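# Seat the feed hopper onto the grinder inlet

## Task

Put the feed hopper in place on the grinder's inlet so that it fits there, then open the gripper so the hopper is no longer held.

## Robot and tools

Robot: two arms, left_arm and right_arm, each with six joints and a parallel gripper. The arm names do not match the left or right side of any picture. Something may occasionally pull briefly on a held part or shove a loose object. Nothing may leave the table, because that fails the task.

Frame: every position in results uses a single scene frame. Its origin is on the table surface midway between the arms, +z is up, +x points out over the table, and left_arm sits on the +y side. Each gripper is reported as end_effector_position (metres) and end_effector_quat_wxyz. This point lies between the finger pads, roughly 1 cm behind the tips. Reported hand positions can be somewhat wrong, more so when the arm is stretched far. In the gripper's own axes the fingers point along +z and close along y.

Tool execute_actions, argument actions: a list that is empty or holds exactly one item. Optional pictures (true/false) chooses whether camera images come back; they come by default.
- Empty list: no new command, just returns the current state.
- Motion item: {"rows": [...], "steps": n}, with n from 1 to 15 (15 if omitted). Each control step is 1/30 s. rows holds 1 to 15 rows; row k is used on step k and the final row repeats if rows run out.
- Wait item: {"steps": n} without rows, n up to 300. Sends nothing new; returns once n steps have gone by since the previous result, and your thinking and writing time counts toward those steps.
- A refused call sends nothing to the robot.

Each row is one flat list of 14 numbers covering both arms, always all 14 even if one arm stays still: left_arm waist, shoulder, elbow, wrist pitch, wrist yaw, wrist roll, opening, then the same seven for right_arm. The six joint values are absolute target angles in radians, in the same form as the Joint positions line, not offsets. Stated ranges per arm: waist -2.880 to 2.880, shoulder 0.000 to 3.142, elbow 0.000 to 3.019, wrist pitch -1.693 to 1.571, wrist yaw -1.571 to 1.571, wrist roll -2.094 to 2.094. A target more than 0.019 rad beyond a stated end, and also farther out than the joint's last reported angle, gets the call refused. True ends may differ from the stated ones by up to 0.019 rad either way; a target past the real end is clipped to it, and a "joint sent to its limit" line may appear (possibly referring to an earlier, still-running action). No such line does not prove there is more room.

Opening is an absolute value from -1 (closed) to +1 (fully open, 0.094 m between pads). Away from the extremes the fingers go to where grip_measured would read the commanded number. To hold something, command below grip_measured: about 0.03 below for a firm hold, a smaller gap for a gentler one. Pad force tops out near 50 to 62 N (lower on some grippers, and lower on parts under about 2 mm thick); first contact can spike briefly. Readings may be off by about 1 mm, consistently per gripper.

Motion limits: each joint's sent target stays within a lead of its measured angle (waist 0.264, shoulder 0.32, elbow 0.276, wrist pitch 0.33, wrist yaw 0.186, wrist roll 0.522 rad). If the targets would move a gripper more than 70 mm from where it is, all that arm's joints are scaled back. So large moves take several actions. Between calls the arms keep heading to the last row sent, until everything is nearly still or any step is HELD; after that only a new action moves them further. Fingers still opening or closing keep going.

Result lines: the state line left_arm: … | right_arm: … gives poses. Joint positions and Joint velocities list each arm's joints in column order (rad, rad/s) then pad gap (m, m/s). grip_measured is the opening on the command scale. Joint torques follow Joint positions order without the gripper; they are total drive output with per-arm offset, scale and noise, nonzero even in free air, and friction can mask or mimic load. "joint command not followed" means a clearance check altered or blocked some targets; the rest of the row still ran. HELD marks steps where all or part of your row was not sent. MOTOR HOT appears from 85 °C; at 100 °C an OVER-TEMPERATURE FAULT stops that arm's motors and gripper until cooled and the arm drops, so avoid long heavy holds.

Cameras: cam_low, cam_left_wrist, cam_right_wrist, each 504x504, returned in that order. Calibration (pinhole+radial, OpenCV style, T_world_to_cam in metres) is supplied; for example cam_low sits near [0.460551, 1.32236, 0.5671] with K focal 617.15. Wrist camera poses are derived from joint readings. Expect small errors (a couple of degrees, under about a centimetre).

Tool zoom_image: camera (one of the three names) and region [x0, y0, x1, y1] in pixels of that camera's latest image, origin top-left, at most 504 by 504. Returns an enlarged view.

Tool finished_scene: scene (integer) is the number of the scene being ended. Irreversible; the result reports success and gives the next task if any. The hopper must stay seated after release. Replying with no tool call ends everything.

Avoid: the two arms striking or pressing each other, dropping or slipping the hopper, slamming, hard hits and very hard pushes, and knocking anything off the table. Move smoothly.

Each tool is called after "Emit:" as name(argument=value, ...) on one line, values as JSON.

## Session

Emit:
execute_actions(actions=[])

Scene clock: 0.00 s of 5400.00 s.
left_arm: end_effector_position=(+0.0176, +0.7052, +0.2082) grip_measured=+1.000 end_effector_quat_wxyz=(-0.049, -0.529, +0.641, +0.554) | right_arm: end_effector_position=(+0.3847, -0.7392, +0.1490) grip_measured=+1.000 end_effector_quat_wxyz=(-0.072, +0.137, +0.683, -0.714)
Joint positions: left_arm=[ 0.968  0.894  0.517 -0.442 -1.022  0.231  0.094] | right_arm=[-0.596  1.917  0.895  1.108  1.219 -1.553  0.094]
Joint velocities: left_arm=[-0.005 -0.015  0.007  0.007  0.007  0.022  0.   ] | right_arm=[-0.005  0.005  0.007 -0.002  0.007  0.007  0.   ]
Joint torques (N m, as the arm reports them, + toward a larger angle): no reading

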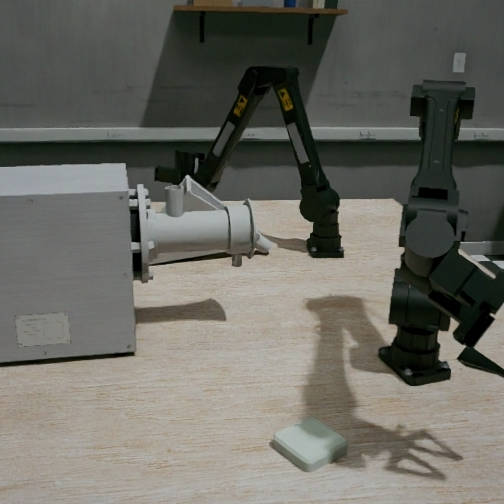

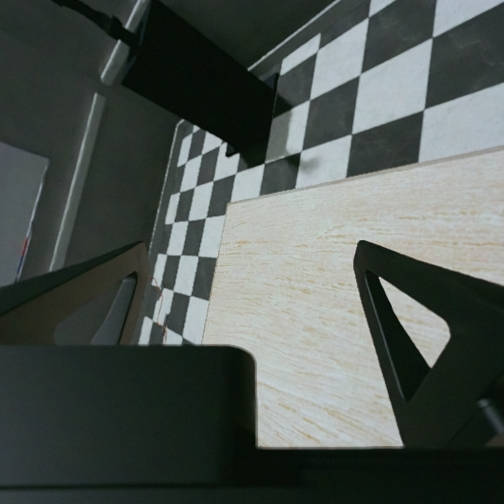

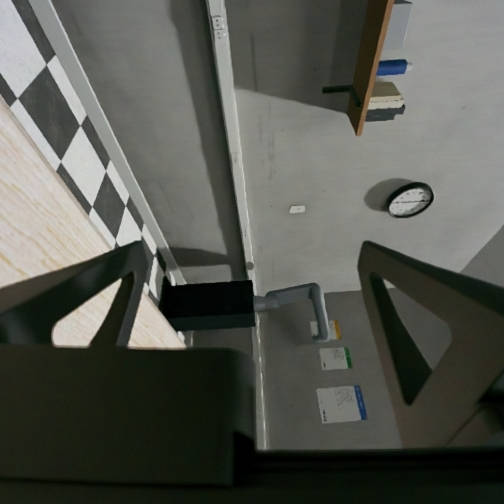

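Emit:
zoom_image(camera="cam_low", region=[110, 130, 360, 300])

Emit:
execute_actions(actions=[{"rows":[[0.8,0.894,0.7,-0.3,-0.5,0.1,1,-0.4,1.6,1.0,0.7,0.7,-0.8,1]],"steps":15}], pictures=false)

Region (110, 130, 360, 300) of cam_low's 504x504 image, scaled by 2.016, with more detail than that image has; it fills the top 343 rows of this view, and the rest is white.

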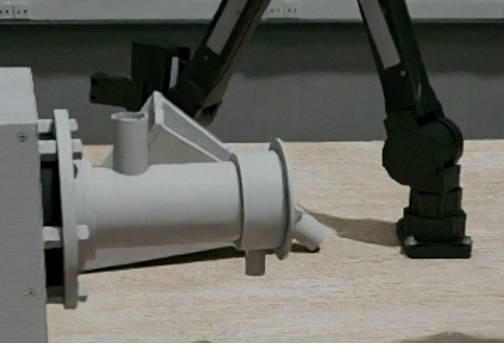

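Scene clock: 10.50 s of 5400.00 s.
left_arm: end_effector_position=(+0.1751, +0.7471, +0.2496) grip_measured=+1.000 end_effector_quat_wxyz=(+0.274, -0.474, +0.716, +0.433) | right_arm: end_effector_position=(+0.5564, -0.6406, +0.3095) grip_measured=+1.000 end_effector_quat_wxyz=(+0.399, +0.095, +0.669, -0.620)
Joint positions: left_arm=[ 0.805  0.894  0.637 -0.317 -0.502  0.119  0.094] | right_arm=[-0.384  1.593  0.976  0.73   0.701 -0.931  0.094]
Joint velocities: left_arm=[-0.005 -0.005  0.056  0.017 -0.066 -0.051  0.   ] | right_arm=[ 0.142 -0.337  0.208 -0.076 -0.081  0.886  0.   ]
Joint torques (N m, as the arm reports them, + toward a larger angle): left_arm=[-0.03 -2.94 14.99  1.99 -0.03 -0.12] | right_arm=[ -2.36 -12.47   9.75   0.93  -0.07   0.17]
Steps of this call (steps 1 to 90: nothing new was sent; then 7.00 s passed at rest; steps 91 to 105: all 15 steps of this action). Readings (joint positions):
91: left_arm=[0.963 0.894 0.518 -0.434 -0.978 0.221] | right_arm=[-0.593 1.910 0.895 1.088 1.192 -1.528]
92: left_arm=[0.946 0.894 0.520 -0.416 -0.922 0.210] | right_arm=[-0.588 1.897 0.895 1.049 1.159 -1.496]
94: left_arm=[0.898 0.894 0.530 -0.387 -0.806 0.190] | right_arm=[-0.562 1.854 0.896 0.976 1.087 -1.428]
98: left_arm=[0.827 0.894 0.570 -0.347 -0.553 0.155] | right_arm=[-0.490 1.743 0.906 0.852 0.907 -1.258]
105: the state above

Emit:
execute_actions(actions=[{"rows":[[0.0,0.9,0.9,-0.6,0,0,1,0.0,1.0,1.2,-0.9,0,0,1]],"steps":15}], pictures=false)

Emit:
execute_actions(actions=[{"steps":60}])

Scene clock: 14.90 s of 5400.00 s.
left_arm: end_effector_position=(+0.4102, +0.5153, +0.2574) grip_measured=+1.000 end_effector_quat_wxyz=(+0.410, -0.154, +0.895, +0.089) | right_arm: end_effector_position=(+0.6105, -0.4419, +0.4334) grip_measured=+1.000 end_effector_quat_wxyz=(+0.655, +0.026, +0.675, -0.337)
Joint positions: left_arm=[ 0.164  0.894  0.759 -0.57  -0.011  0.034  0.094] | right_arm=[-0.132  1.282  1.015  0.359  0.328 -0.467  0.094]
Joint velocities: left_arm=[-1.578 -0.005  0.154 -0.144  0.081 -0.051  0.   ] | right_arm=[ 0.532 -0.825  0.095 -0.838 -0.711  0.711  0.   ]
Joint torques (N m, as the arm reports them, + toward a larger angle): left_arm=[ 0.77 -2.9  17.31  1.18  0.15 -0.11] | right_arm=[ -0.51 -13.21  14.38   1.69  -0.04   0.18]
Steps of this call (steps 1 to 30: the robot went on to your last target; steps 31 to 90: nothing new was sent; then 0.90 s passed at rest; steps 91 to 105: all 15 steps of this action). Readings (joint positions):
91: left_arm=[0.798 0.894 0.645 -0.341 -0.465 0.101] | right_arm=[-0.393 1.573 0.985 0.704 0.681 -0.797]
92: left_arm=[0.774 0.894 0.657 -0.386 -0.418 0.093] | right_arm=[-0.387 1.564 0.985 0.678 0.658 -0.774]
94: left_arm=[0.699 0.894 0.680 -0.451 -0.323 0.079] | right_arm=[-0.361 1.536 0.986 0.629 0.612 -0.729]
98: left_arm=[0.522 0.894 0.718 -0.522 -0.128 0.058] | right_arm=[-0.284 1.456 0.994 0.535 0.516 -0.638]
105: the state above

Scene clock: 16.90 s of 5400.00 s.
left_arm: end_effector_position=(+0.4413, +0.4472, +0.2954) grip_measured=+1.000 end_effector_quat_wxyz=(+0.441, -0.083, +0.893, +0.044) | right_arm: end_effector_position=(+0.4844, -0.3018, +0.4043) grip_measured=+1.000 end_effector_quat_wxyz=(+0.428, +0.015, +0.904, -0.014)
Joint positions: left_arm=[-0.012  0.894  0.832 -0.592  0.002  0.009  0.094] | right_arm=[ 0.005  0.996  1.193 -0.883  0.001 -0.015  0.094]
Joint velocities: left_arm=[-0.005 -0.005 -0.012  0.002 -0.051 -0.007  0.   ] | right_arm=[-0.015  0.005  0.007 -0.022 -0.007 -0.022  0.   ]
Joint torques (N m, as the arm reports them, + toward a larger angle): left_arm=[ 1.41 -2.65 15.96  1.21 -0.04 -0.1 ] | right_arm=[-0.32 -6.28 10.94  1.27 -0.11  0.16]
Steps of this call (steps 1 to 45: the robot went on to your last target; steps 46 to 60: nothing new was sent). Readings (joint positions):
1: left_arm=[0.113 0.894 0.765 -0.575 -0.007 0.031] | right_arm=[-0.114 1.255 1.019 0.329 0.295 -0.440]
2: left_arm=[0.067 0.894 0.773 -0.581 -0.003 0.028] | right_arm=[-0.097 1.226 1.025 0.295 0.260 -0.412]
4: left_arm=[0.004 0.894 0.794 -0.589 0.002 0.022] | right_arm=[-0.068 1.170 1.041 0.212 0.174 -0.352]
8: left_arm=[-0.012 0.894 0.829 -0.590 0.002 0.016] | right_arm=[-0.018 1.058 1.113 -0.080 0.019 -0.199]
60: the state above
All arms were judged still, so your last target was given up. Only a new action makes them travel on or press farther. Fingers that are still opening or closing keep moving.
camera_calibration (this result's frames):
cam_left_wrist: T_world_to_cam=[[0.188744, -0.981977, -0.00982439, 0.360088], [-0.93947, -0.177643, -0.292983, 0.586709], [0.285957, 0.0645285, -0.956067, 0.250793], [0, 0, 0, 1]] pos_world=[0.411515, 0.44164, 0.415208]
cam_right_wrist: T_world_to_cam=[[-0.0281681, -0.999584, 0.00615976, -0.289814], [-0.962809, 0.0254742, -0.26898, 0.589683], [0.268711, -0.0135073, -0.963126, 0.373933], [0, 0, 0, 1]] pos_world=[0.459109, -0.299664, 0.520542]

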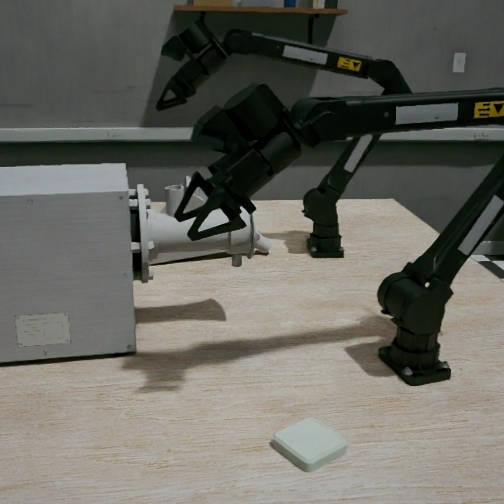

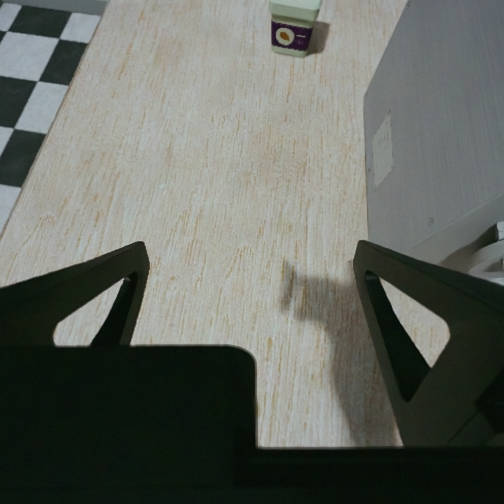

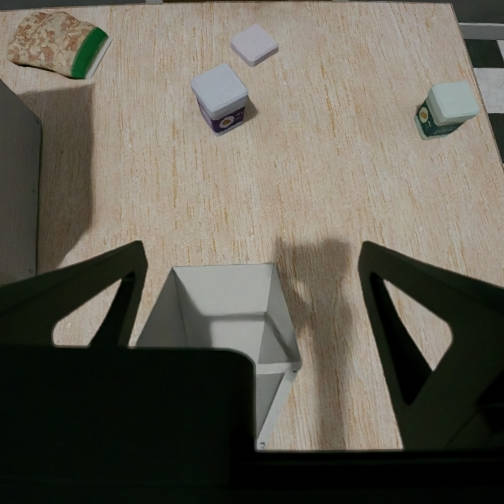

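Emit:
execute_actions(actions=[{"rows":[[1.5,0.3,0.3,-0.3,0,0,1,0.0,0.6,0.9,-1.2,0,0,1]],"steps":15}], pictures=false)

Emit:
execute_actions(actions=[{"steps":50}])

Scene clock: 36.83 s of 5400.00 s.
left_arm: end_effector_position=(+0.1367, +0.6417, +0.2284) grip_measured=+1.000 end_effector_quat_wxyz=(+0.481, -0.460, +0.666, +0.338) | right_arm: end_effector_position=(+0.3085, -0.2935, +0.3272) grip_measured=+1.000 end_effector_quat_wxyz=(+0.347, +0.015, +0.938, -0.011)
Joint positions: left_arm=[ 1.01   0.278  0.291 -0.328  0.     0.008  0.094] | right_arm=[ 0.005  0.571  0.895 -1.186  0.001 -0.015  0.094]
Joint velocities: left_arm=[ 2.818  0.083 -0.017  0.173  0.125 -0.007  0.   ] | right_arm=[ 0.005  0.239  0.017  0.012  0.022 -0.022  0.   ]
Joint torques (N m, as the arm reports them, + toward a larger angle): left_arm=[ 0.3   4.46 11.36  2.23  0.01 -0.09] | right_arm=[-0.32  1.3  10.32  1.15 -0.1   0.16]
Steps of this call (steps 1 to 90: nothing new was sent; then 16.43 s passed at rest; steps 91 to 105: all 15 steps of this action). Readings (joint positions):
91: left_arm=[0.000 0.880 0.811 -0.555 0.007 0.009] | right_arm=[0.005 0.987 1.182 -0.897 0.001 -0.015]
92: left_arm=[0.031 0.846 0.765 -0.491 0.009 0.009] | right_arm=[0.005 0.963 1.151 -0.928 0.001 -0.015]
94: left_arm=[0.131 0.741 0.654 -0.423 0.007 0.009] | right_arm=[0.005 0.884 1.064 -1.000 0.001 -0.015]
98: left_arm=[0.370 0.469 0.428 -0.360 0.002 0.009] | right_arm=[0.005 0.671 0.916 -1.146 0.001 -0.015]
105: the state above

Scene clock: 38.50 s of 5400.00 s.
left_arm: end_effector_position=(-0.0079, +0.6580, +0.2277) grip_measured=+1.000 end_effector_quat_wxyz=(-0.381, +0.612, -0.531, -0.446) | right_arm: end_effector_position=(+0.3137, -0.2937, +0.3207) grip_measured=+1.000 end_effector_quat_wxyz=(+0.334, +0.015, +0.942, -0.011)
Joint positions: left_arm=[ 1.511  0.286  0.291 -0.323 -0.002  0.007  0.094] | right_arm=[ 0.005  0.597  0.895 -1.186  0.001 -0.015  0.094]
Joint velocities: left_arm=[ 0.005 -0.015 -0.012 -0.002  0.022 -0.037  0.   ] | right_arm=[-0.005 -0.005  0.002  0.002 -0.007 -0.037  0.   ]
Joint torques (N m, as the arm reports them, + toward a larger angle): left_arm=[-0.52  4.4  11.43  2.44  0.16 -0.08] | right_arm=[-0.31 -0.6  10.38  1.15 -0.1   0.16]
Steps of this call (steps 1 to 30: the robot went on to your last target; steps 31 to 50: nothing new was sent). Readings (joint positions):
1: left_arm=[1.106 0.281 0.291 -0.324 0.000 0.008] | right_arm=[0.005 0.578 0.895 -1.186 0.001 -0.015]
2: left_arm=[1.203 0.283 0.291 -0.324 0.000 0.008] | right_arm=[0.005 0.585 0.895 -1.186 0.001 -0.015]
4: left_arm=[1.390 0.286 0.291 -0.323 -0.001 0.008] | right_arm=[0.005 0.595 0.895 -1.186 0.001 -0.015]
8: left_arm=[1.530 0.286 0.291 -0.323 -0.005 0.007] | right_arm=[0.005 0.597 0.895 -1.186 0.001 -0.015]
50: the state above
All arms were judged still, so your last target was given up. Only a new action makes them travel on or press farther. Fingers that are still opening or closing keep moving.
camera_calibration (this result's frames):
cam_left_wrist: T_world_to_cam=[[0.988739, 0.149348, -0.00955536, -0.086978], [0.114822, -0.798014, -0.591599, 0.666787], [-0.0959794, 0.583839, -0.806176, -0.0778774], [0, 0, 0, 1]] pos_world=[0.00196202, 0.590563, 0.330856]
cam_right_wrist: T_world_to_cam=[[-0.0273167, -0.999624, 0.00221099, -0.28507], [-0.997223, 0.0270976, -0.0693742, 0.349896], [0.0692882, -0.00409992, -0.997588, 0.415733], [0, 0, 0, 1]] pos_world=[0.312332, -0.29274, 0.439635]

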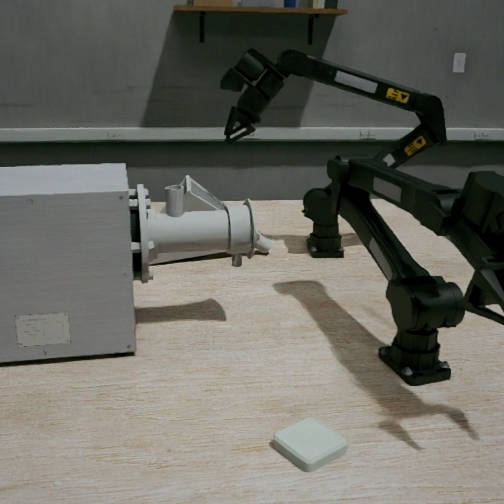

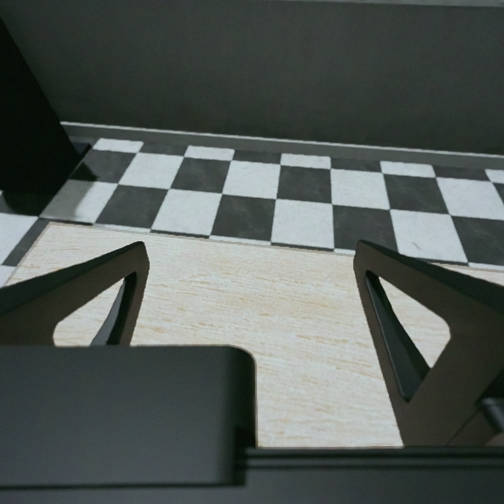

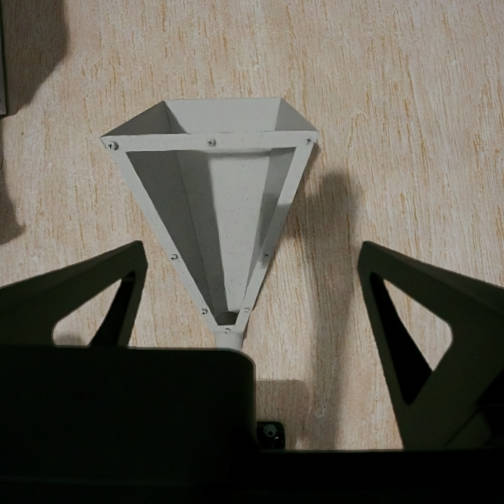

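Emit:
execute_actions(actions=[{"rows":[[1.5,0.3,0.3,-0.3,0,0,1,0.0,0.6,0.9,-0.4,0,0,1]],"steps":15}], pictures=false)

Emit:
execute_actions(actions=[{"rows":[[1.5,0.3,0.3,-0.3,0,0,1,0.0,1.1,0.9,-0.4,0,0,1]],"steps":15}], pictures=false)

Emit:
execute_actions(actions=[{"rows":[[1.5,0.3,0.3,-0.3,0,0,1,0.45,1.1,1.3,-1.3,0,0,1]],"steps":15}], pictures=false)

Emit:
execute_actions(actions=[{"steps":30}])

Scene clock: 50.33 s of 5400.00 s.
left_arm: end_effector_position=(-0.0079, +0.6580, +0.2277) grip_measured=+1.000 end_effector_quat_wxyz=(-0.381, +0.612, -0.531, -0.446) | right_arm: end_effector_position=(+0.4034, -0.2980, +0.4750) grip_measured=+1.000 end_effector_quat_wxyz=(+0.657, +0.013, +0.753, -0.021)
Joint positions: left_arm=[ 1.511  0.286  0.291 -0.323 -0.002  0.007  0.094] | right_arm=[ 0.005  0.598  0.886 -0.424  0.001 -0.015  0.094]
Joint velocities: left_arm=[-0.005 -0.005 -0.002 -0.007  0.022  0.022  0.   ] | right_arm=[-0.005 -0.005  0.002 -0.007  0.007 -0.037  0.   ]
Joint torques (N m, as the arm reports them, + toward a larger angle): left_arm=[-0.47  4.38 11.47  2.49  0.17 -0.07] | right_arm=[-0.32 -1.39 11.57  3.57 -0.11  0.16]
Steps of this call (steps 1 to 90: nothing new was sent; then 8.33 s passed at rest; steps 91 to 105: all 15 steps of this action). Readings (joint positions):
91: left_arm=[1.511 0.286 0.291 -0.323 -0.002 0.007] | right_arm=[0.005 0.597 0.890 -1.135 0.001 -0.015]
92: left_arm=[1.511 0.286 0.291 -0.323 -0.002 0.007] | right_arm=[0.005 0.596 0.884 -1.034 0.001 -0.015]
94: left_arm=[1.511 0.286 0.291 -0.323 -0.002 0.007] | right_arm=[0.005 0.600 0.883 -0.829 0.001 -0.015]
98: left_arm=[1.511 0.286 0.291 -0.323 -0.002 0.007] | right_arm=[0.005 0.599 0.885 -0.484 0.001 -0.015]
105: the state above

Scene clock: 50.83 s of 5400.00 s.
left_arm: end_effector_position=(-0.0079, +0.6580, +0.2277) grip_measured=+1.000 end_effector_quat_wxyz=(-0.381, +0.612, -0.531, -0.446) | right_arm: end_effector_position=(+0.5334, -0.3041, +0.2480) grip_measured=+1.000 end_effector_quat_wxyz=(+0.429, +0.015, +0.903, -0.014)
Joint positions: left_arm=[ 1.511  0.286  0.291 -0.323 -0.002  0.007  0.094] | right_arm=[ 0.005  1.146  0.881 -0.418  0.001 -0.015  0.094]
Joint velocities: left_arm=[-0.005  0.005  0.002 -0.002 -0.022 -0.037  0.   ] | right_arm=[ 0.015  0.005 -0.095 -0.017  0.022 -0.095  0.   ]
Joint torques (N m, as the arm reports them, + toward a larger angle): left_arm=[-0.51  4.45 11.45  2.45  0.16 -0.07] | right_arm=[ -0.31 -13.12  12.13   2.97  -0.11   0.16]
Steps of this call (steps 1 to 15: all 15 steps of this action). Readings (joint positions):
1: left_arm=[1.511 0.286 0.291 -0.323 -0.002 0.007] | right_arm=[0.005 0.608 0.886 -0.424 0.001 -0.015]
2: left_arm=[1.511 0.286 0.291 -0.323 -0.002 0.007] | right_arm=[0.005 0.629 0.891 -0.421 0.001 -0.015]
4: left_arm=[1.511 0.286 0.291 -0.323 -0.002 0.007] | right_arm=[0.005 0.700 0.894 -0.418 0.001 -0.015]
8: left_arm=[1.511 0.286 0.291 -0.323 -0.002 0.007] | right_arm=[0.005 0.898 0.894 -0.418 0.001 -0.015]
15: the state above

Scene clock: 51.33 s of 5400.00 s.
left_arm: end_effector_position=(-0.0079, +0.6580, +0.2277) grip_measured=+1.000 end_effector_quat_wxyz=(-0.381, +0.612, -0.531, -0.446) | right_arm: end_effector_position=(+0.4250, -0.1156, +0.3331) grip_measured=+1.000 end_effector_quat_wxyz=(+0.235, -0.206, +0.949, +0.048)
Joint positions: left_arm=[ 1.511  0.286  0.291 -0.323 -0.002  0.007  0.094] | right_arm=[ 0.464  1.124  1.254 -1.217 -0.001 -0.015  0.094]
Joint velocities: left_arm=[ 0.005 -0.015 -0.017  0.002  0.022 -0.007  0.   ] | right_arm=[ 0.347 -0.337  0.305 -1.033 -0.066 -0.051  0.   ]
Joint torques (N m, as the arm reports them, + toward a larger angle): left_arm=[-0.56  4.39 11.44  2.48  0.16 -0.08] | right_arm=[-2.51 -8.12 12.18  1.34  0.05  0.16]
Steps of this call (steps 1 to 15: all 15 steps of this action). Readings (joint positions):
1: left_arm=[1.511 0.286 0.291 -0.323 -0.002 0.007] | right_arm=[0.012 1.146 0.886 -0.444 0.004 -0.015]
2: left_arm=[1.511 0.286 0.291 -0.323 -0.002 0.007] | right_arm=[0.029 1.146 0.903 -0.492 0.006 -0.015]
4: left_arm=[1.511 0.286 0.291 -0.323 -0.002 0.007] | right_arm=[0.090 1.146 0.947 -0.580 0.006 -0.015]
8: left_arm=[1.511 0.286 0.291 -0.323 -0.002 0.007] | right_arm=[0.242 1.146 1.053 -0.750 0.006 -0.015]
15: the state above

Scene clock: 52.33 s of 5400.00 s.
left_arm: end_effector_position=(-0.0079, +0.6580, +0.2277) grip_measured=+1.000 end_effector_quat_wxyz=(-0.381, +0.612, -0.531, -0.446) | right_arm: end_effector_position=(+0.4077, -0.1269, +0.3466) grip_measured=+1.000 end_effector_quat_wxyz=(+0.228, -0.202, +0.951, +0.045)
Joint positions: left_arm=[ 1.511  0.286  0.291 -0.323 -0.002  0.007  0.094] | right_arm=[ 0.455  1.086  1.267 -1.284 -0.001 -0.015  0.094]
Joint velocities: left_arm=[ 0.005  0.005 -0.017 -0.002 -0.051  0.007  0.   ] | right_arm=[ 0.005  0.005  0.007  0.002 -0.007 -0.022  0.   ]
Joint torques (N m, as the arm reports them, + toward a larger angle): left_arm=[-0.57  4.41 11.42  2.46  0.16 -0.07] | right_arm=[-0.37 -6.36 12.66  0.64  0.02  0.16]
Steps of this call (steps 1 to 30: the robot went on to your last target). Readings (joint positions):
1: left_arm=[1.511 0.286 0.291 -0.323 -0.002 0.007] | right_arm=[0.471 1.112 1.261 -1.244 -0.001 -0.015]
2: left_arm=[1.511 0.286 0.291 -0.323 -0.002 0.007] | right_arm=[0.472 1.101 1.265 -1.261 -0.001 -0.015]
4: left_arm=[1.511 0.286 0.291 -0.323 -0.002 0.007] | right_arm=[0.466 1.087 1.267 -1.276 -0.001 -0.015]
8: left_arm=[1.511 0.286 0.291 -0.323 -0.002 0.007] | right_arm=[0.455 1.086 1.267 -1.284 -0.001 -0.015]
30: the state above
All arms were judged still, so your last target was given up. Only a new action makes them travel on or press farther. Fingers that are still opening or closing keep moving.
camera_calibration (this result's frames):
cam_left_wrist: T_world_to_cam=[[0.988739, 0.149348, -0.00955536, -0.086978], [0.114822, -0.798014, -0.591599, 0.666787], [-0.0959794, 0.583839, -0.806176, -0.0778774], [0, 0, 0, 1]] pos_world=[0.00196202, 0.590563, 0.330856]
cam_right_wrist: T_world_to_cam=[[0.411446, -0.911423, -0.00442283, -0.281173], [-0.901724, -0.407764, 0.143606, 0.273054], [-0.132689, -0.0550979, -0.989625, 0.508853], [0, 0, 0, 1]] pos_world=[0.429426, -0.11689, 0.463118]

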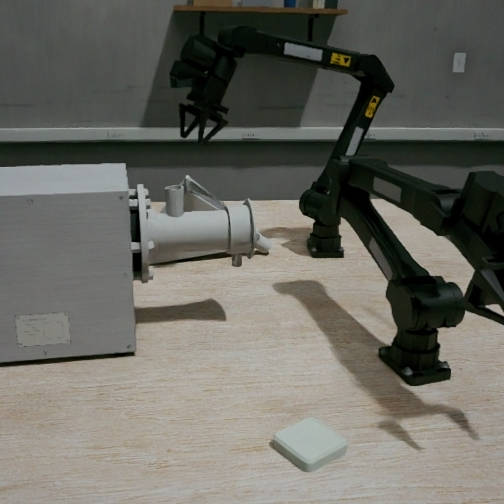

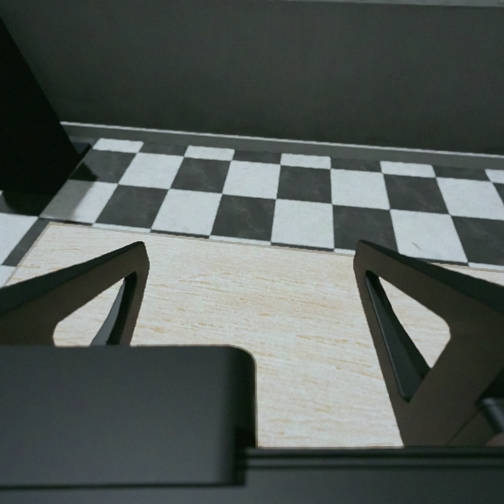

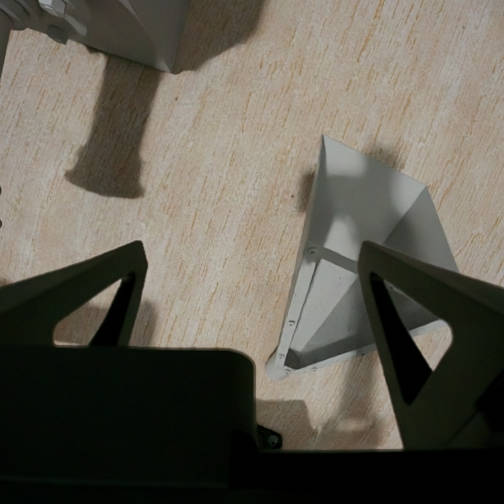

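Emit:
execute_actions(actions=[{"rows":[[1.5,0.3,0.3,-0.3,0,0,1,0.85,1.3,1.55,-1.3,0,0,1]],"steps":15}], pictures=false)

Emit:
execute_actions(actions=[{"steps":30}])

Emit:
zoom_image(camera="cam_low", region=[120, 160, 290, 290])

Scene clock: 68.20 s of 5400.00 s.
left_arm: end_effector_position=(-0.0079, +0.6580, +0.2277) grip_measured=+1.000 end_effector_quat_wxyz=(-0.381, +0.612, -0.531, -0.446) | right_arm: end_effector_position=(+0.3664, +0.0708, +0.3744) grip_measured=+1.000 end_effector_quat_wxyz=(+0.220, -0.399, +0.885, +0.097)
Joint positions: left_arm=[ 1.511  0.286  0.291 -0.323 -0.002  0.007  0.094] | right_arm=[ 0.885  1.3    1.506 -1.29  -0.003 -0.015  0.094]
Joint velocities: left_arm=[-0.005 -0.005 -0.017 -0.007  0.051 -0.037  0.   ] | right_arm=[-0.181 -0.034  0.046 -0.002 -0.051 -0.007  0.   ]
Joint torques (N m, as the arm reports them, + toward a larger angle): left_arm=[-0.62  4.44 11.44  2.47  0.16 -0.07] | right_arm=[ -1.83 -10.91  13.38   1.     0.08   0.14]
Steps of this call (steps 1 to 90: nothing new was sent; then 12.37 s passed at rest; steps 91 to 105: all 15 steps of this action). Readings (joint positions):
91: left_arm=[1.511 0.286 0.291 -0.323 -0.002 0.007] | right_arm=[0.465 1.094 1.277 -1.287 0.003 -0.015]
92: left_arm=[1.511 0.286 0.291 -0.323 -0.002 0.007] | right_arm=[0.487 1.110 1.302 -1.290 0.004 -0.015]
94: left_arm=[1.511 0.286 0.291 -0.323 -0.002 0.007] | right_arm=[0.561 1.161 1.368 -1.290 0.004 -0.015]
98: left_arm=[1.511 0.286 0.291 -0.323 -0.002 0.007] | right_arm=[0.751 1.250 1.466 -1.290 0.004 -0.015]
105: the state above

Scene clock: 69.20 s of 5400.00 s.
left_arm: end_effector_position=(-0.0079, +0.6580, +0.2277) grip_measured=+1.000 end_effector_quat_wxyz=(-0.381, +0.612, -0.531, -0.446) | right_arm: end_effector_position=(+0.3787, +0.0595, +0.3752) grip_measured=+1.000 end_effector_quat_wxyz=(+0.223, -0.384, +0.891, +0.093)
Joint positions: left_arm=[ 1.511  0.286  0.291 -0.323 -0.002  0.007  0.094] | right_arm=[ 0.85   1.3    1.508 -1.29  -0.002 -0.014  0.094]
Joint velocities: left_arm=[-0.015 -0.005 -0.012  0.012 -0.022 -0.037  0.   ] | right_arm=[ 0.005  0.005 -0.007 -0.007 -0.007 -0.066  0.   ]
Joint torques (N m, as the arm reports them, + toward a larger angle): left_arm=[-0.54  4.34 11.43  2.46  0.16 -0.07] | right_arm=[  0.09 -11.02  13.43   1.01   0.05   0.15]
Steps of this call (steps 1 to 30: the robot went on to your last target). Readings (joint positions):
1: left_arm=[1.511 0.286 0.291 -0.323 -0.002 0.007] | right_arm=[0.877 1.300 1.507 -1.290 -0.003 -0.015]
2: left_arm=[1.511 0.286 0.291 -0.323 -0.002 0.007] | right_arm=[0.869 1.300 1.508 -1.290 -0.003 -0.015]
4: left_arm=[1.511 0.286 0.291 -0.323 -0.002 0.007] | right_arm=[0.856 1.300 1.508 -1.290 -0.002 -0.014]
8: left_arm=[1.511 0.286 0.291 -0.323 -0.002 0.007] | right_arm=[0.850 1.300 1.508 -1.290 -0.002 -0.014]
30: the state above
All arms were judged still, so your last target was given up. Only a new action makes them travel on or press farther. Fingers that are still opening or closing keep moving.
camera_calibration (this result's frames):
cam_left_wrist: T_world_to_cam=[[0.988739, 0.149348, -0.00955536, -0.086978], [0.114822, -0.798014, -0.591599, 0.666787], [-0.0959794, 0.583839, -0.806176, -0.0778774], [0, 0, 0, 1]] pos_world=[0.00196202, 0.590563, 0.330856]
cam_right_wrist: T_world_to_cam=[[0.730208, -0.683207, -0.00503606, -0.233267], [-0.677492, -0.725014, 0.123931, 0.260128], [-0.088322, -0.0870838, -0.992278, 0.529657], [0, 0, 0, 1]] pos_world=[0.393349, 0.0753512, 0.492154]

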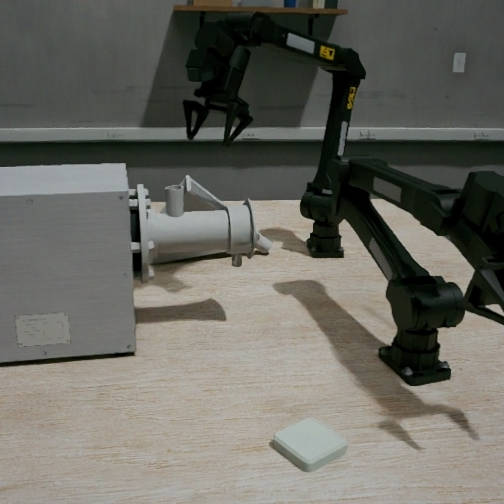

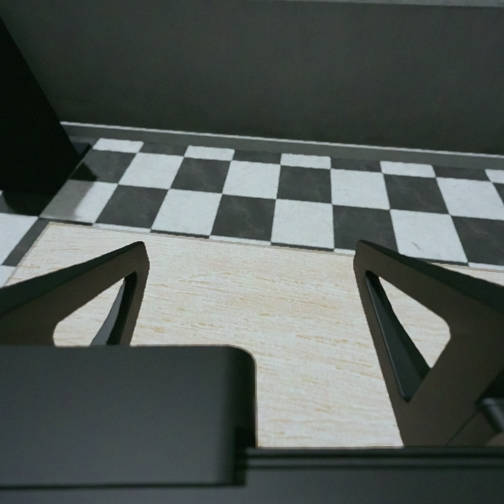

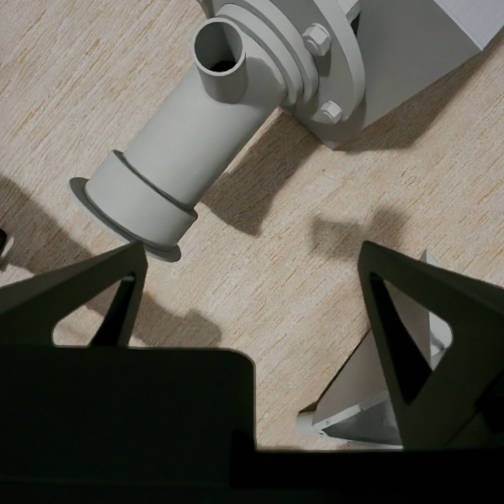

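Region (120, 160, 290, 290) of cam_low's 504x504 image, scaled by 2.965, with more detail than that image has; it fills the top 385 rows of this view, and the rest is white.

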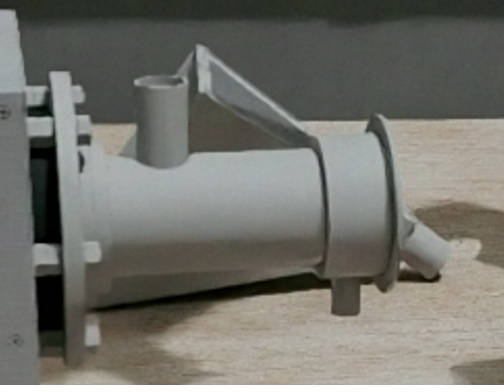

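Emit:
execute_actions(actions=[{"rows":[[1.5,0.3,0.3,-0.3,0,0,1,0.37,1.396,1.36,-1.45,0.18,0,0.3]],"steps":15}], pictures=false)

Emit:
execute_actions(actions=[{"steps":25}])

Scene clock: 80.80 s of 5400.00 s.
left_arm: end_effector_position=(-0.0079, +0.6580, +0.2277) grip_measured=+1.000 end_effector_quat_wxyz=(-0.381, +0.612, -0.531, -0.446) | right_arm: end_effector_position=(+0.4676, -0.1932, +0.2609) grip_measured=+0.303 end_effector_quat_wxyz=(+0.064, -0.139, +0.985, -0.083)
Joint positions: left_arm=[ 1.511  0.286  0.291 -0.323 -0.002  0.007  0.094] | right_arm=[ 0.33   1.391  1.358 -1.431  0.183 -0.012  0.061]
Joint velocities: left_arm=[-0.005 -0.005  0.007 -0.002 -0.051 -0.095  0.   ] | right_arm=[-0.435  0.093 -0.095 -0.066  0.022 -0.022 -0.001]
Joint torques (N m, as the arm reports them, + toward a larger angle): left_arm=[-0.61  4.37 11.44  2.46  0.16 -0.07] | right_arm=[  5.03 -11.84   9.91  -0.18  -0.04   0.13]
Steps of this call (steps 1 to 90: nothing new was sent; then 8.10 s passed at rest; steps 91 to 105: all 15 steps of this action). Readings (joint positions):
91: left_arm=[1.511 0.286 0.291 -0.323 -0.002 0.007] | right_arm=[0.845 1.300 1.503 -1.296 0.027 -0.014]
92: left_arm=[1.511 0.286 0.291 -0.323 -0.002 0.007] | right_arm=[0.832 1.300 1.493 -1.310 0.058 -0.014]
94: left_arm=[1.511 0.286 0.291 -0.323 -0.002 0.007] | right_arm=[0.779 1.304 1.462 -1.337 0.104 -0.014]
98: left_arm=[1.511 0.286 0.291 -0.323 -0.002 0.007] | right_arm=[0.619 1.332 1.406 -1.381 0.154 -0.014]
105: the state above

Scene clock: 81.63 s of 5400.00 s.
left_arm: end_effector_position=(-0.0079, +0.6580, +0.2277) grip_measured=+1.000 end_effector_quat_wxyz=(-0.381, +0.612, -0.531, -0.446) | right_arm: end_effector_position=(+0.4622, -0.1759, +0.2586) grip_measured=+0.303 end_effector_quat_wxyz=(+0.062, -0.160, +0.982, -0.082)
Joint positions: left_arm=[ 1.511  0.286  0.291 -0.323 -0.002  0.007  0.094] | right_arm=[ 0.373  1.393  1.355 -1.435  0.182 -0.012  0.061]
Joint velocities: left_arm=[-0.005  0.005 -0.002 -0.002 -0.037  0.081  0.   ] | right_arm=[-0.005 -0.015  0.012 -0.007 -0.007  0.051 -0.   ]
Joint torques (N m, as the arm reports them, + toward a larger angle): left_arm=[-0.54  4.42 11.44  2.46  0.16 -0.07] | right_arm=[  0.06 -11.65   9.78  -0.07   0.02   0.15]
Steps of this call (steps 1 to 25: the robot went on to your last target). Readings (joint positions):
1: left_arm=[1.511 0.286 0.291 -0.323 -0.002 0.007] | right_arm=[0.322 1.393 1.356 -1.433 0.183 -0.012]
2: left_arm=[1.511 0.286 0.291 -0.323 -0.002 0.007] | right_arm=[0.323 1.393 1.355 -1.434 0.183 -0.012]
4: left_arm=[1.511 0.286 0.291 -0.323 -0.002 0.007] | right_arm=[0.338 1.393 1.355 -1.435 0.183 -0.012]
8: left_arm=[1.511 0.286 0.291 -0.323 -0.002 0.007] | right_arm=[0.369 1.393 1.355 -1.435 0.182 -0.012]
25: the state above
camera_calibration (this result's frames):
cam_left_wrist: T_world_to_cam=[[0.988739, 0.149348, -0.00955536, -0.086978], [0.114822, -0.798014, -0.591599, 0.666787], [-0.0959794, 0.583839, -0.806176, -0.0778774], [0, 0, 0, 1]] pos_world=[0.00196202, 0.590563, 0.330856]
cam_right_wrist: T_world_to_cam=[[0.307958, -0.936135, 0.169744, -0.350163], [-0.852271, -0.192149, 0.486532, 0.241226], [-0.422843, -0.294499, -0.857015, 0.484058], [0, 0, 0, 1]] pos_world=[0.518106, -0.138894, 0.356918]

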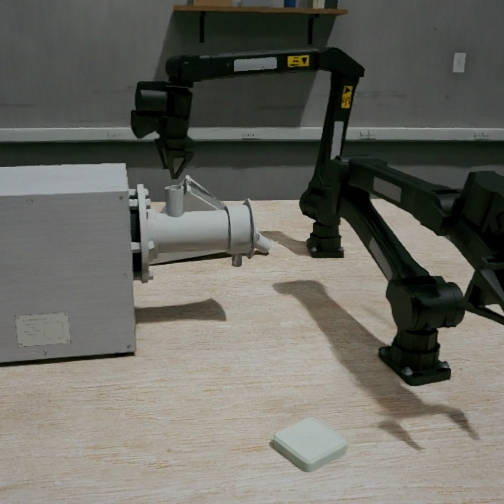

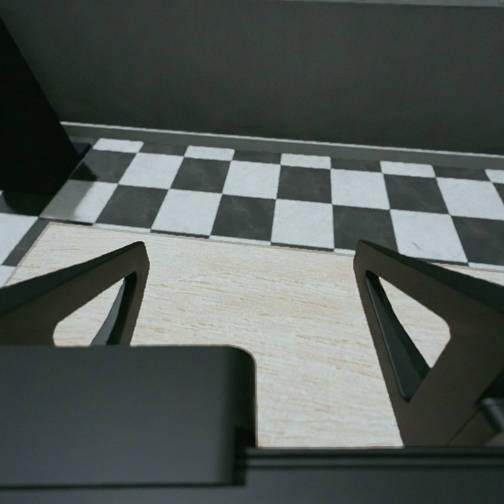

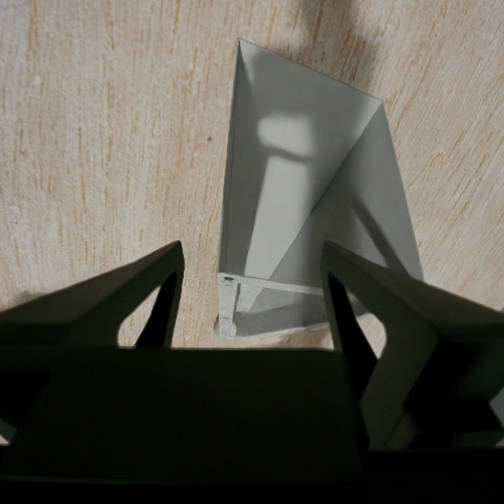

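Emit:
execute_actions(actions=[{"rows":[[1.5,0.3,0.3,-0.3,0,0,1,0.37,1.41,1.28,-1.37,0.18,0,0.3],[1.5,0.3,0.3,-0.3,0,0,1,0.37,1.41,1.28,-1.37,0.18,0,0.3],[1.5,0.3,0.3,-0.3,0,0,1,0.37,1.41,1.28,-1.37,0.18,0,0.3],[1.5,0.3,0.3,-0.3,0,0,1,0.37,1.425,1.21,-1.29,0.18,0,0.3],[1.5,0.3,0.3,-0.3,0,0,1,0.37,1.425,1.21,-1.29,0.18,0,0.3],[1.5,0.3,0.3,-0.3,0,0,1,0.37,1.425,1.21,-1.29,0.18,0,0.3],[1.5,0.3,0.3,-0.3,0,0,1,0.37,1.445,1.15,-1.21,0.18,0,0.3],[1.5,0.3,0.3,-0.3,0,0,1,0.37,1.445,1.15,-1.21,0.18,0,0.3],[1.5,0.3,0.3,-0.3,0,0,1,0.37,1.445,1.15,-1.21,0.18,0,0.3],[1.5,0.3,0.3,-0.3,0,0,1,0.37,1.465,1.09,-1.13,0.18,0,0.3]],"steps":15}], pictures=false)

Emit:
execute_actions(actions=[{"steps":20}])

Scene clock: 86.43 s of 5400.00 s.
left_arm: end_effector_position=(-0.0079, +0.6580, +0.2277) grip_measured=+1.000 end_effector_quat_wxyz=(-0.381, +0.612, -0.531, -0.446) | right_arm: end_effector_position=(+0.4552, -0.1771, +0.1463) grip_measured=+0.303 end_effector_quat_wxyz=(+0.053, -0.165, +0.981, -0.084)
Joint positions: left_arm=[ 1.511  0.286  0.291 -0.323 -0.002  0.007  0.094] | right_arm=[ 0.376  1.441  1.104 -1.154  0.183 -0.016  0.061]
Joint velocities: left_arm=[-0.005 -0.015  0.017  0.012 -0.007  0.007  0.   ] | right_arm=[-0.015 -0.015  0.002  0.017 -0.022  0.051  0.   ]
Joint torques (N m, as the arm reports them, + toward a larger angle): left_arm=[-0.55  4.37 11.45  2.47  0.16 -0.07] | right_arm=[-0.4  -9.65  7.61  1.99 -0.06  0.18]
Steps of this call (steps 1 to 15: the robot went on to your last target; steps 16 to 90: nothing new was sent; then 1.30 s passed at rest; steps 91 to 105: all 15 steps of this action). Readings (joint positions):
91: left_arm=[1.511 0.286 0.291 -0.323 -0.002 0.007] | right_arm=[0.373 1.393 1.346 -1.424 0.182 -0.012]
92: left_arm=[1.511 0.286 0.291 -0.323 -0.002 0.007] | right_arm=[0.373 1.390 1.331 -1.406 0.182 -0.012]
94: left_arm=[1.511 0.286 0.291 -0.323 -0.002 0.007] | right_arm=[0.373 1.390 1.289 -1.375 0.182 -0.012]
98: left_arm=[1.511 0.286 0.291 -0.323 -0.002 0.007] | right_arm=[0.373 1.405 1.188 -1.274 0.182 -0.012]
105: the state above

Scene clock: 87.10 s of 5400.00 s.
left_arm: end_effector_position=(-0.0079, +0.6580, +0.2277) grip_measured=+1.000 end_effector_quat_wxyz=(-0.381, +0.612, -0.531, -0.446) | right_arm: end_effector_position=(+0.4557, -0.1768, +0.1463) grip_measured=+0.303 end_effector_quat_wxyz=(+0.054, -0.164, +0.981, -0.084)
Joint positions: left_arm=[ 1.511  0.286  0.291 -0.323 -0.002  0.007  0.094] | right_arm=[ 0.376  1.441  1.104 -1.152  0.183 -0.014  0.061]
Joint velocities: left_arm=[-0.005 -0.005 -0.002  0.002  0.037 -0.037  0.   ] | right_arm=[-0.015 -0.005 -0.012 -0.007 -0.022 -0.037 -0.   ]
Joint torques (N m, as the arm reports them, + toward a larger angle): left_arm=[-0.62  4.42 11.44  2.46  0.16 -0.07] | right_arm=[-0.48 -9.99  7.64  1.71 -0.02  0.17]
Steps of this call (steps 1 to 15: the robot went on to your last target; steps 16 to 20: nothing new was sent). Readings (joint positions):
1: left_arm=[1.511 0.286 0.291 -0.323 -0.002 0.007] | right_arm=[0.376 1.441 1.104 -1.152 0.183 -0.016]
2: left_arm=[1.511 0.286 0.291 -0.323 -0.002 0.007] | right_arm=[0.376 1.441 1.104 -1.152 0.183 -0.015]
4: left_arm=[1.511 0.286 0.291 -0.323 -0.002 0.007] | right_arm=[0.376 1.441 1.104 -1.152 0.183 -0.015]
8: left_arm=[1.511 0.286 0.291 -0.323 -0.002 0.007] | right_arm=[0.376 1.441 1.104 -1.152 0.183 -0.014]
20: the state above
All arms were judged still, so your last target was given up. Only a new action makes them travel on or press farther. Fingers that are still opening or closing keep moving.
camera_calibration (this result's frames):
cam_left_wrist: T_world_to_cam=[[0.988739, 0.149348, -0.00955536, -0.086978], [0.114822, -0.798014, -0.591599, 0.666787], [-0.0959794, 0.583839, -0.806176, -0.0778774], [0, 0, 0, 1]] pos_world=[0.00196202, 0.590563, 0.330856]
cam_right_wrist: T_world_to_cam=[[0.31531, -0.933579, 0.170322, -0.332904], [-0.844193, -0.193951, 0.499722, 0.284151], [-0.433495, -0.301352, -0.849275, 0.387303], [0, 0, 0, 1]] pos_world=[0.51274, -0.138966, 0.243631]

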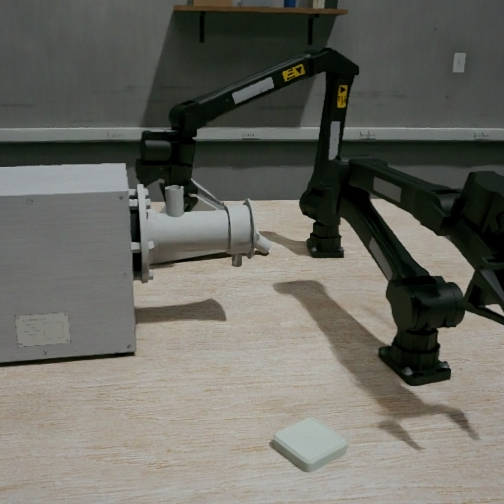

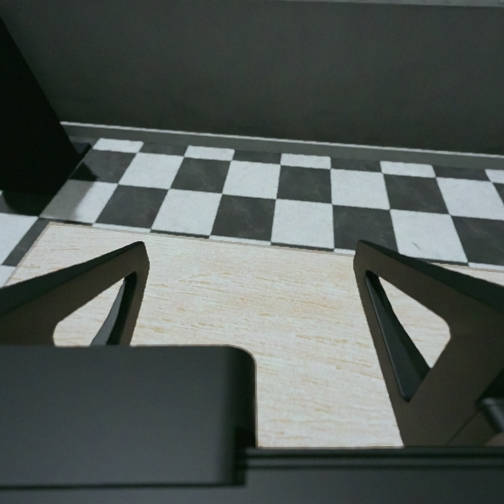

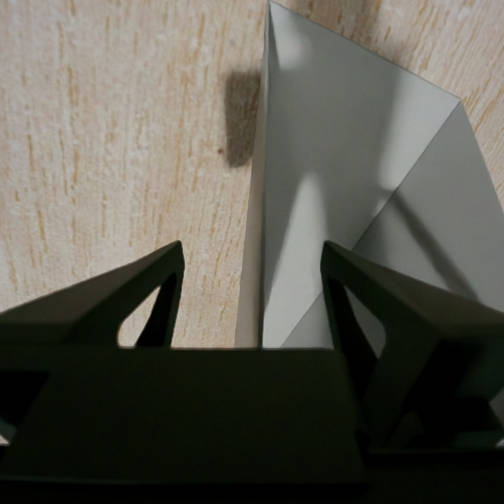

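Emit:
execute_actions(actions=[{"rows":[[1.5,0.3,0.3,-0.3,0,0,1,0.36,1.48,1.18,-1.22,0.18,0,0.3],[1.5,0.3,0.3,-0.3,0,0,1,0.36,1.48,1.18,-1.22,0.18,0,0.3],[1.5,0.3,0.3,-0.3,0,0,1,0.36,1.48,1.18,-1.22,0.18,0,0.3],[1.5,0.3,0.3,-0.3,0,0,1,0.36,1.48,1.18,-1.22,0.18,0,0.3],[1.5,0.3,0.3,-0.3,0,0,1,0.35,1.545,1.245,-1.25,0.18,0,0.3]],"steps":15}], pictures=false)

Emit:
execute_actions(actions=[{"rows":[[1.5,0.3,0.3,-0.3,0,0,1,0.35,1.565,1.20,-1.19,0.18,0,0.3],[1.5,0.3,0.3,-0.3,0,0,1,0.35,1.565,1.20,-1.19,0.18,0,0.3],[1.5,0.3,0.3,-0.3,0,0,1,0.35,1.565,1.20,-1.19,0.18,0,0.3],[1.5,0.3,0.3,-0.3,0,0,1,0.35,1.565,1.20,-1.19,0.18,0,0.3],[1.5,0.3,0.3,-0.3,0,0,1,0.35,1.588,1.16,-1.125,0.18,0,0.3]],"steps":15}])

Scene clock: 92.87 s of 5400.00 s.
left_arm: end_effector_position=(-0.0079, +0.6580, +0.2277) grip_measured=+1.000 end_effector_quat_wxyz=(-0.381, +0.612, -0.531, -0.446) | right_arm: end_effector_position=(+0.4786, -0.1787, +0.1504) grip_measured=+0.303 end_effector_quat_wxyz=(+0.023, -0.156, +0.983, -0.089)
Joint positions: left_arm=[ 1.511  0.286  0.291 -0.323 -0.002  0.007  0.094] | right_arm=[ 0.355  1.53   1.215 -1.235  0.183 -0.014  0.061]
Joint velocities: left_arm=[-0.015  0.005  0.007 -0.002  0.007  0.022  0.   ] | right_arm=[ 0.015 -0.005 -0.002 -0.007  0.007 -0.037 -0.001]
Joint torques (N m, as the arm reports them, + toward a larger angle): left_arm=[-0.48  4.4  11.47  2.48  0.16 -0.07] | right_arm=[ -0.19 -11.88  11.27  -0.25   0.     0.17]
Steps of this call (steps 1 to 90: nothing new was sent; then 2.27 s passed at rest; steps 91 to 105: all 15 steps of this action). Readings (joint positions):
91: left_arm=[1.511 0.286 0.291 -0.323 -0.002 0.007] | right_arm=[0.375 1.442 1.109 -1.163 0.183 -0.014]
92: left_arm=[1.511 0.286 0.291 -0.323 -0.002 0.007] | right_arm=[0.375 1.446 1.118 -1.181 0.183 -0.014]
94: left_arm=[1.511 0.286 0.291 -0.323 -0.002 0.007] | right_arm=[0.371 1.453 1.133 -1.197 0.183 -0.014]
98: left_arm=[1.511 0.286 0.291 -0.323 -0.002 0.007] | right_arm=[0.360 1.504 1.201 -1.230 0.183 -0.014]
105: the state above

Scene clock: 93.37 s of 5400.00 s.
left_arm: end_effector_position=(-0.0079, +0.6580, +0.2277) grip_measured=+1.000 end_effector_quat_wxyz=(-0.381, +0.612, -0.531, -0.446) | right_arm: end_effector_position=(+0.4831, -0.1774, +0.1158) grip_measured=+0.303 end_effector_quat_wxyz=(+0.027, -0.156, +0.983, -0.088)
Joint positions: left_arm=[ 1.511  0.286  0.291 -0.323 -0.002  0.007  0.094] | right_arm=[ 0.355  1.569  1.164 -1.137  0.183 -0.014  0.061]
Joint velocities: left_arm=[-0.005 -0.005 -0.007  0.002 -0.007 -0.037  0.   ] | right_arm=[ 0.005  0.015 -0.002 -0.002 -0.007 -0.081 -0.001]
Joint torques (N m, as the arm reports them, + toward a larger angle): left_arm=[-0.54  4.44 11.46  2.46  0.16 -0.07] | right_arm=[ -0.43 -11.95   8.07   0.98  -0.01   0.17]
Steps of this call (steps 1 to 15: all 15 steps of this action). Readings (joint positions):
1: left_arm=[1.511 0.286 0.291 -0.323 -0.002 0.007] | right_arm=[0.355 1.530 1.213 -1.230 0.183 -0.014]
2: left_arm=[1.511 0.286 0.291 -0.323 -0.002 0.007] | right_arm=[0.355 1.530 1.211 -1.221 0.183 -0.014]
4: left_arm=[1.511 0.286 0.291 -0.323 -0.002 0.007] | right_arm=[0.355 1.533 1.208 -1.210 0.183 -0.014]
8: left_arm=[1.511 0.286 0.291 -0.323 -0.002 0.007] | right_arm=[0.355 1.549 1.174 -1.150 0.183 -0.014]
15: the state above
camera_calibration (this result's frames):
cam_left_wrist: T_world_to_cam=[[0.988739, 0.149348, -0.00955536, -0.086978], [0.114822, -0.798014, -0.591599, 0.666787], [-0.0959794, 0.583839, -0.806176, -0.0778774], [0, 0, 0, 1]] pos_world=[0.00196202, 0.590563, 0.330856]
cam_right_wrist: T_world_to_cam=[[0.304454, -0.937241, 0.169963, -0.332353], [-0.821042, -0.167756, 0.545662, 0.310552], [-0.482905, -0.305676, -0.820588, 0.392812], [0, 0, 0, 1]] pos_world=[0.545854, -0.139325, 0.209369]

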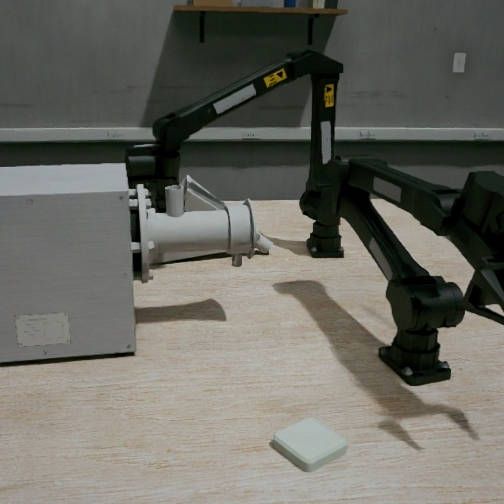

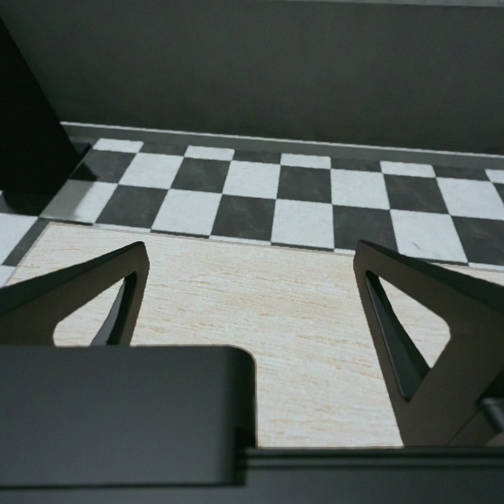

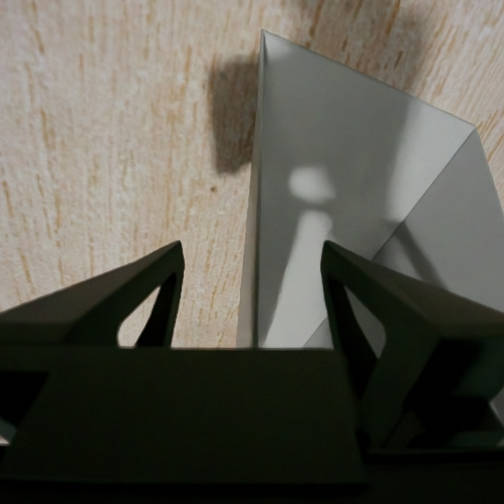

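Emit:
execute_actions(actions=[{"rows":[[1.5,0.3,0.3,-0.3,0,0,1,0.35,1.61,1.145,-1.09,0.18,0,0.3],[1.5,0.3,0.3,-0.3,0,0,1,0.35,1.61,1.145,-1.09,0.18,0,0.3],[1.5,0.3,0.3,-0.3,0,0,1,0.35,1.61,1.145,-1.09,0.18,0,0.3],[1.5,0.3,0.3,-0.3,0,0,1,0.35,1.63,1.13,-1.065,0.18,0,0.3]],"steps":15}])

Scene clock: 98.17 s of 5400.00 s.
left_arm: end_effector_position=(-0.0079, +0.6580, +0.2277) grip_measured=+1.000 end_effector_quat_wxyz=(-0.381, +0.612, -0.531, -0.446) | right_arm: end_effector_position=(+0.4936, -0.1742, +0.1009) grip_measured=+0.303 end_effector_quat_wxyz=(+0.041, -0.155, +0.983, -0.086)
Joint positions: left_arm=[ 1.511  0.286  0.291 -0.323 -0.002  0.007  0.094] | right_arm=[ 0.355  1.596  1.153 -1.071  0.183 -0.014  0.061]
Joint velocities: left_arm=[ 0.005 -0.005 -0.012 -0.017  0.022 -0.022  0.   ] | right_arm=[-0.015 -0.005  0.012 -0.012 -0.051  0.037  0.   ]
Joint torques (N m, as the arm reports them, + toward a larger angle): left_arm=[-0.6   4.43 11.46  2.47  0.16 -0.06] | right_arm=[ -0.5  -11.38   6.38   0.87  -0.02   0.17]
Steps of this call (steps 1 to 15: the robot went on to your last target; steps 16 to 90: nothing new was sent; then 1.30 s passed at rest; steps 91 to 105: all 15 steps of this action). Readings (joint positions):
91: left_arm=[1.511 0.286 0.291 -0.323 -0.002 0.007] | right_arm=[0.355 1.570 1.162 -1.131 0.183 -0.014]
92: left_arm=[1.511 0.286 0.291 -0.323 -0.002 0.007] | right_arm=[0.355 1.570 1.159 -1.121 0.183 -0.014]
94: left_arm=[1.511 0.286 0.291 -0.323 -0.002 0.007] | right_arm=[0.355 1.576 1.156 -1.103 0.183 -0.014]
98: left_arm=[1.511 0.286 0.291 -0.323 -0.002 0.007] | right_arm=[0.355 1.593 1.153 -1.074 0.183 -0.014]
105: the state above
camera_calibration (this result's frames):
cam_left_wrist: T_world_to_cam=[[0.988739, 0.149348, -0.00955536, -0.086978], [0.114822, -0.798014, -0.591599, 0.666787], [-0.0959794, 0.583839, -0.806176, -0.0778774], [0, 0, 0, 1]] pos_world=[0.00196202, 0.590563, 0.330856]
cam_right_wrist: T_world_to_cam=[[0.299809, -0.938691, 0.170215, -0.327926], [-0.835617, -0.172307, 0.521589, 0.336727], [-0.460282, -0.298611, -0.836045, 0.378281], [0, 0, 0, 1]] pos_world=[0.553806, -0.136842, 0.196445]

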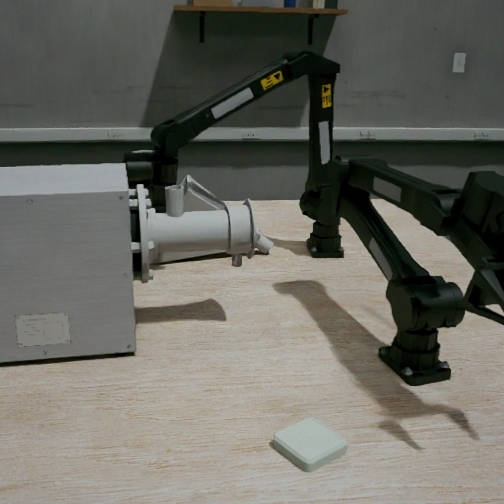

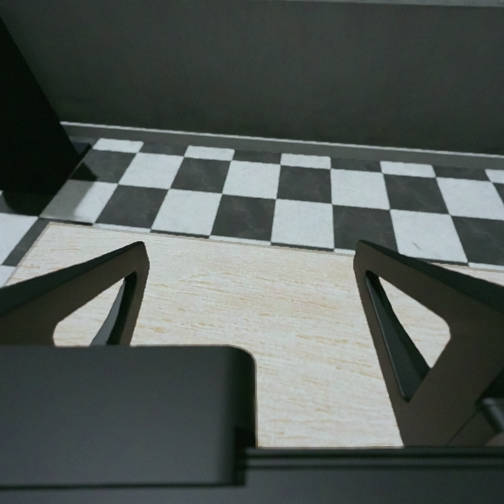

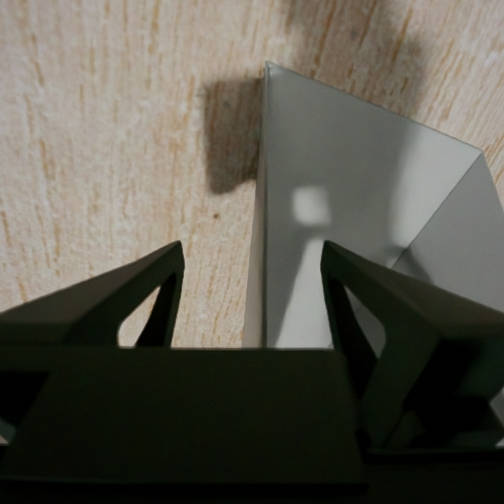

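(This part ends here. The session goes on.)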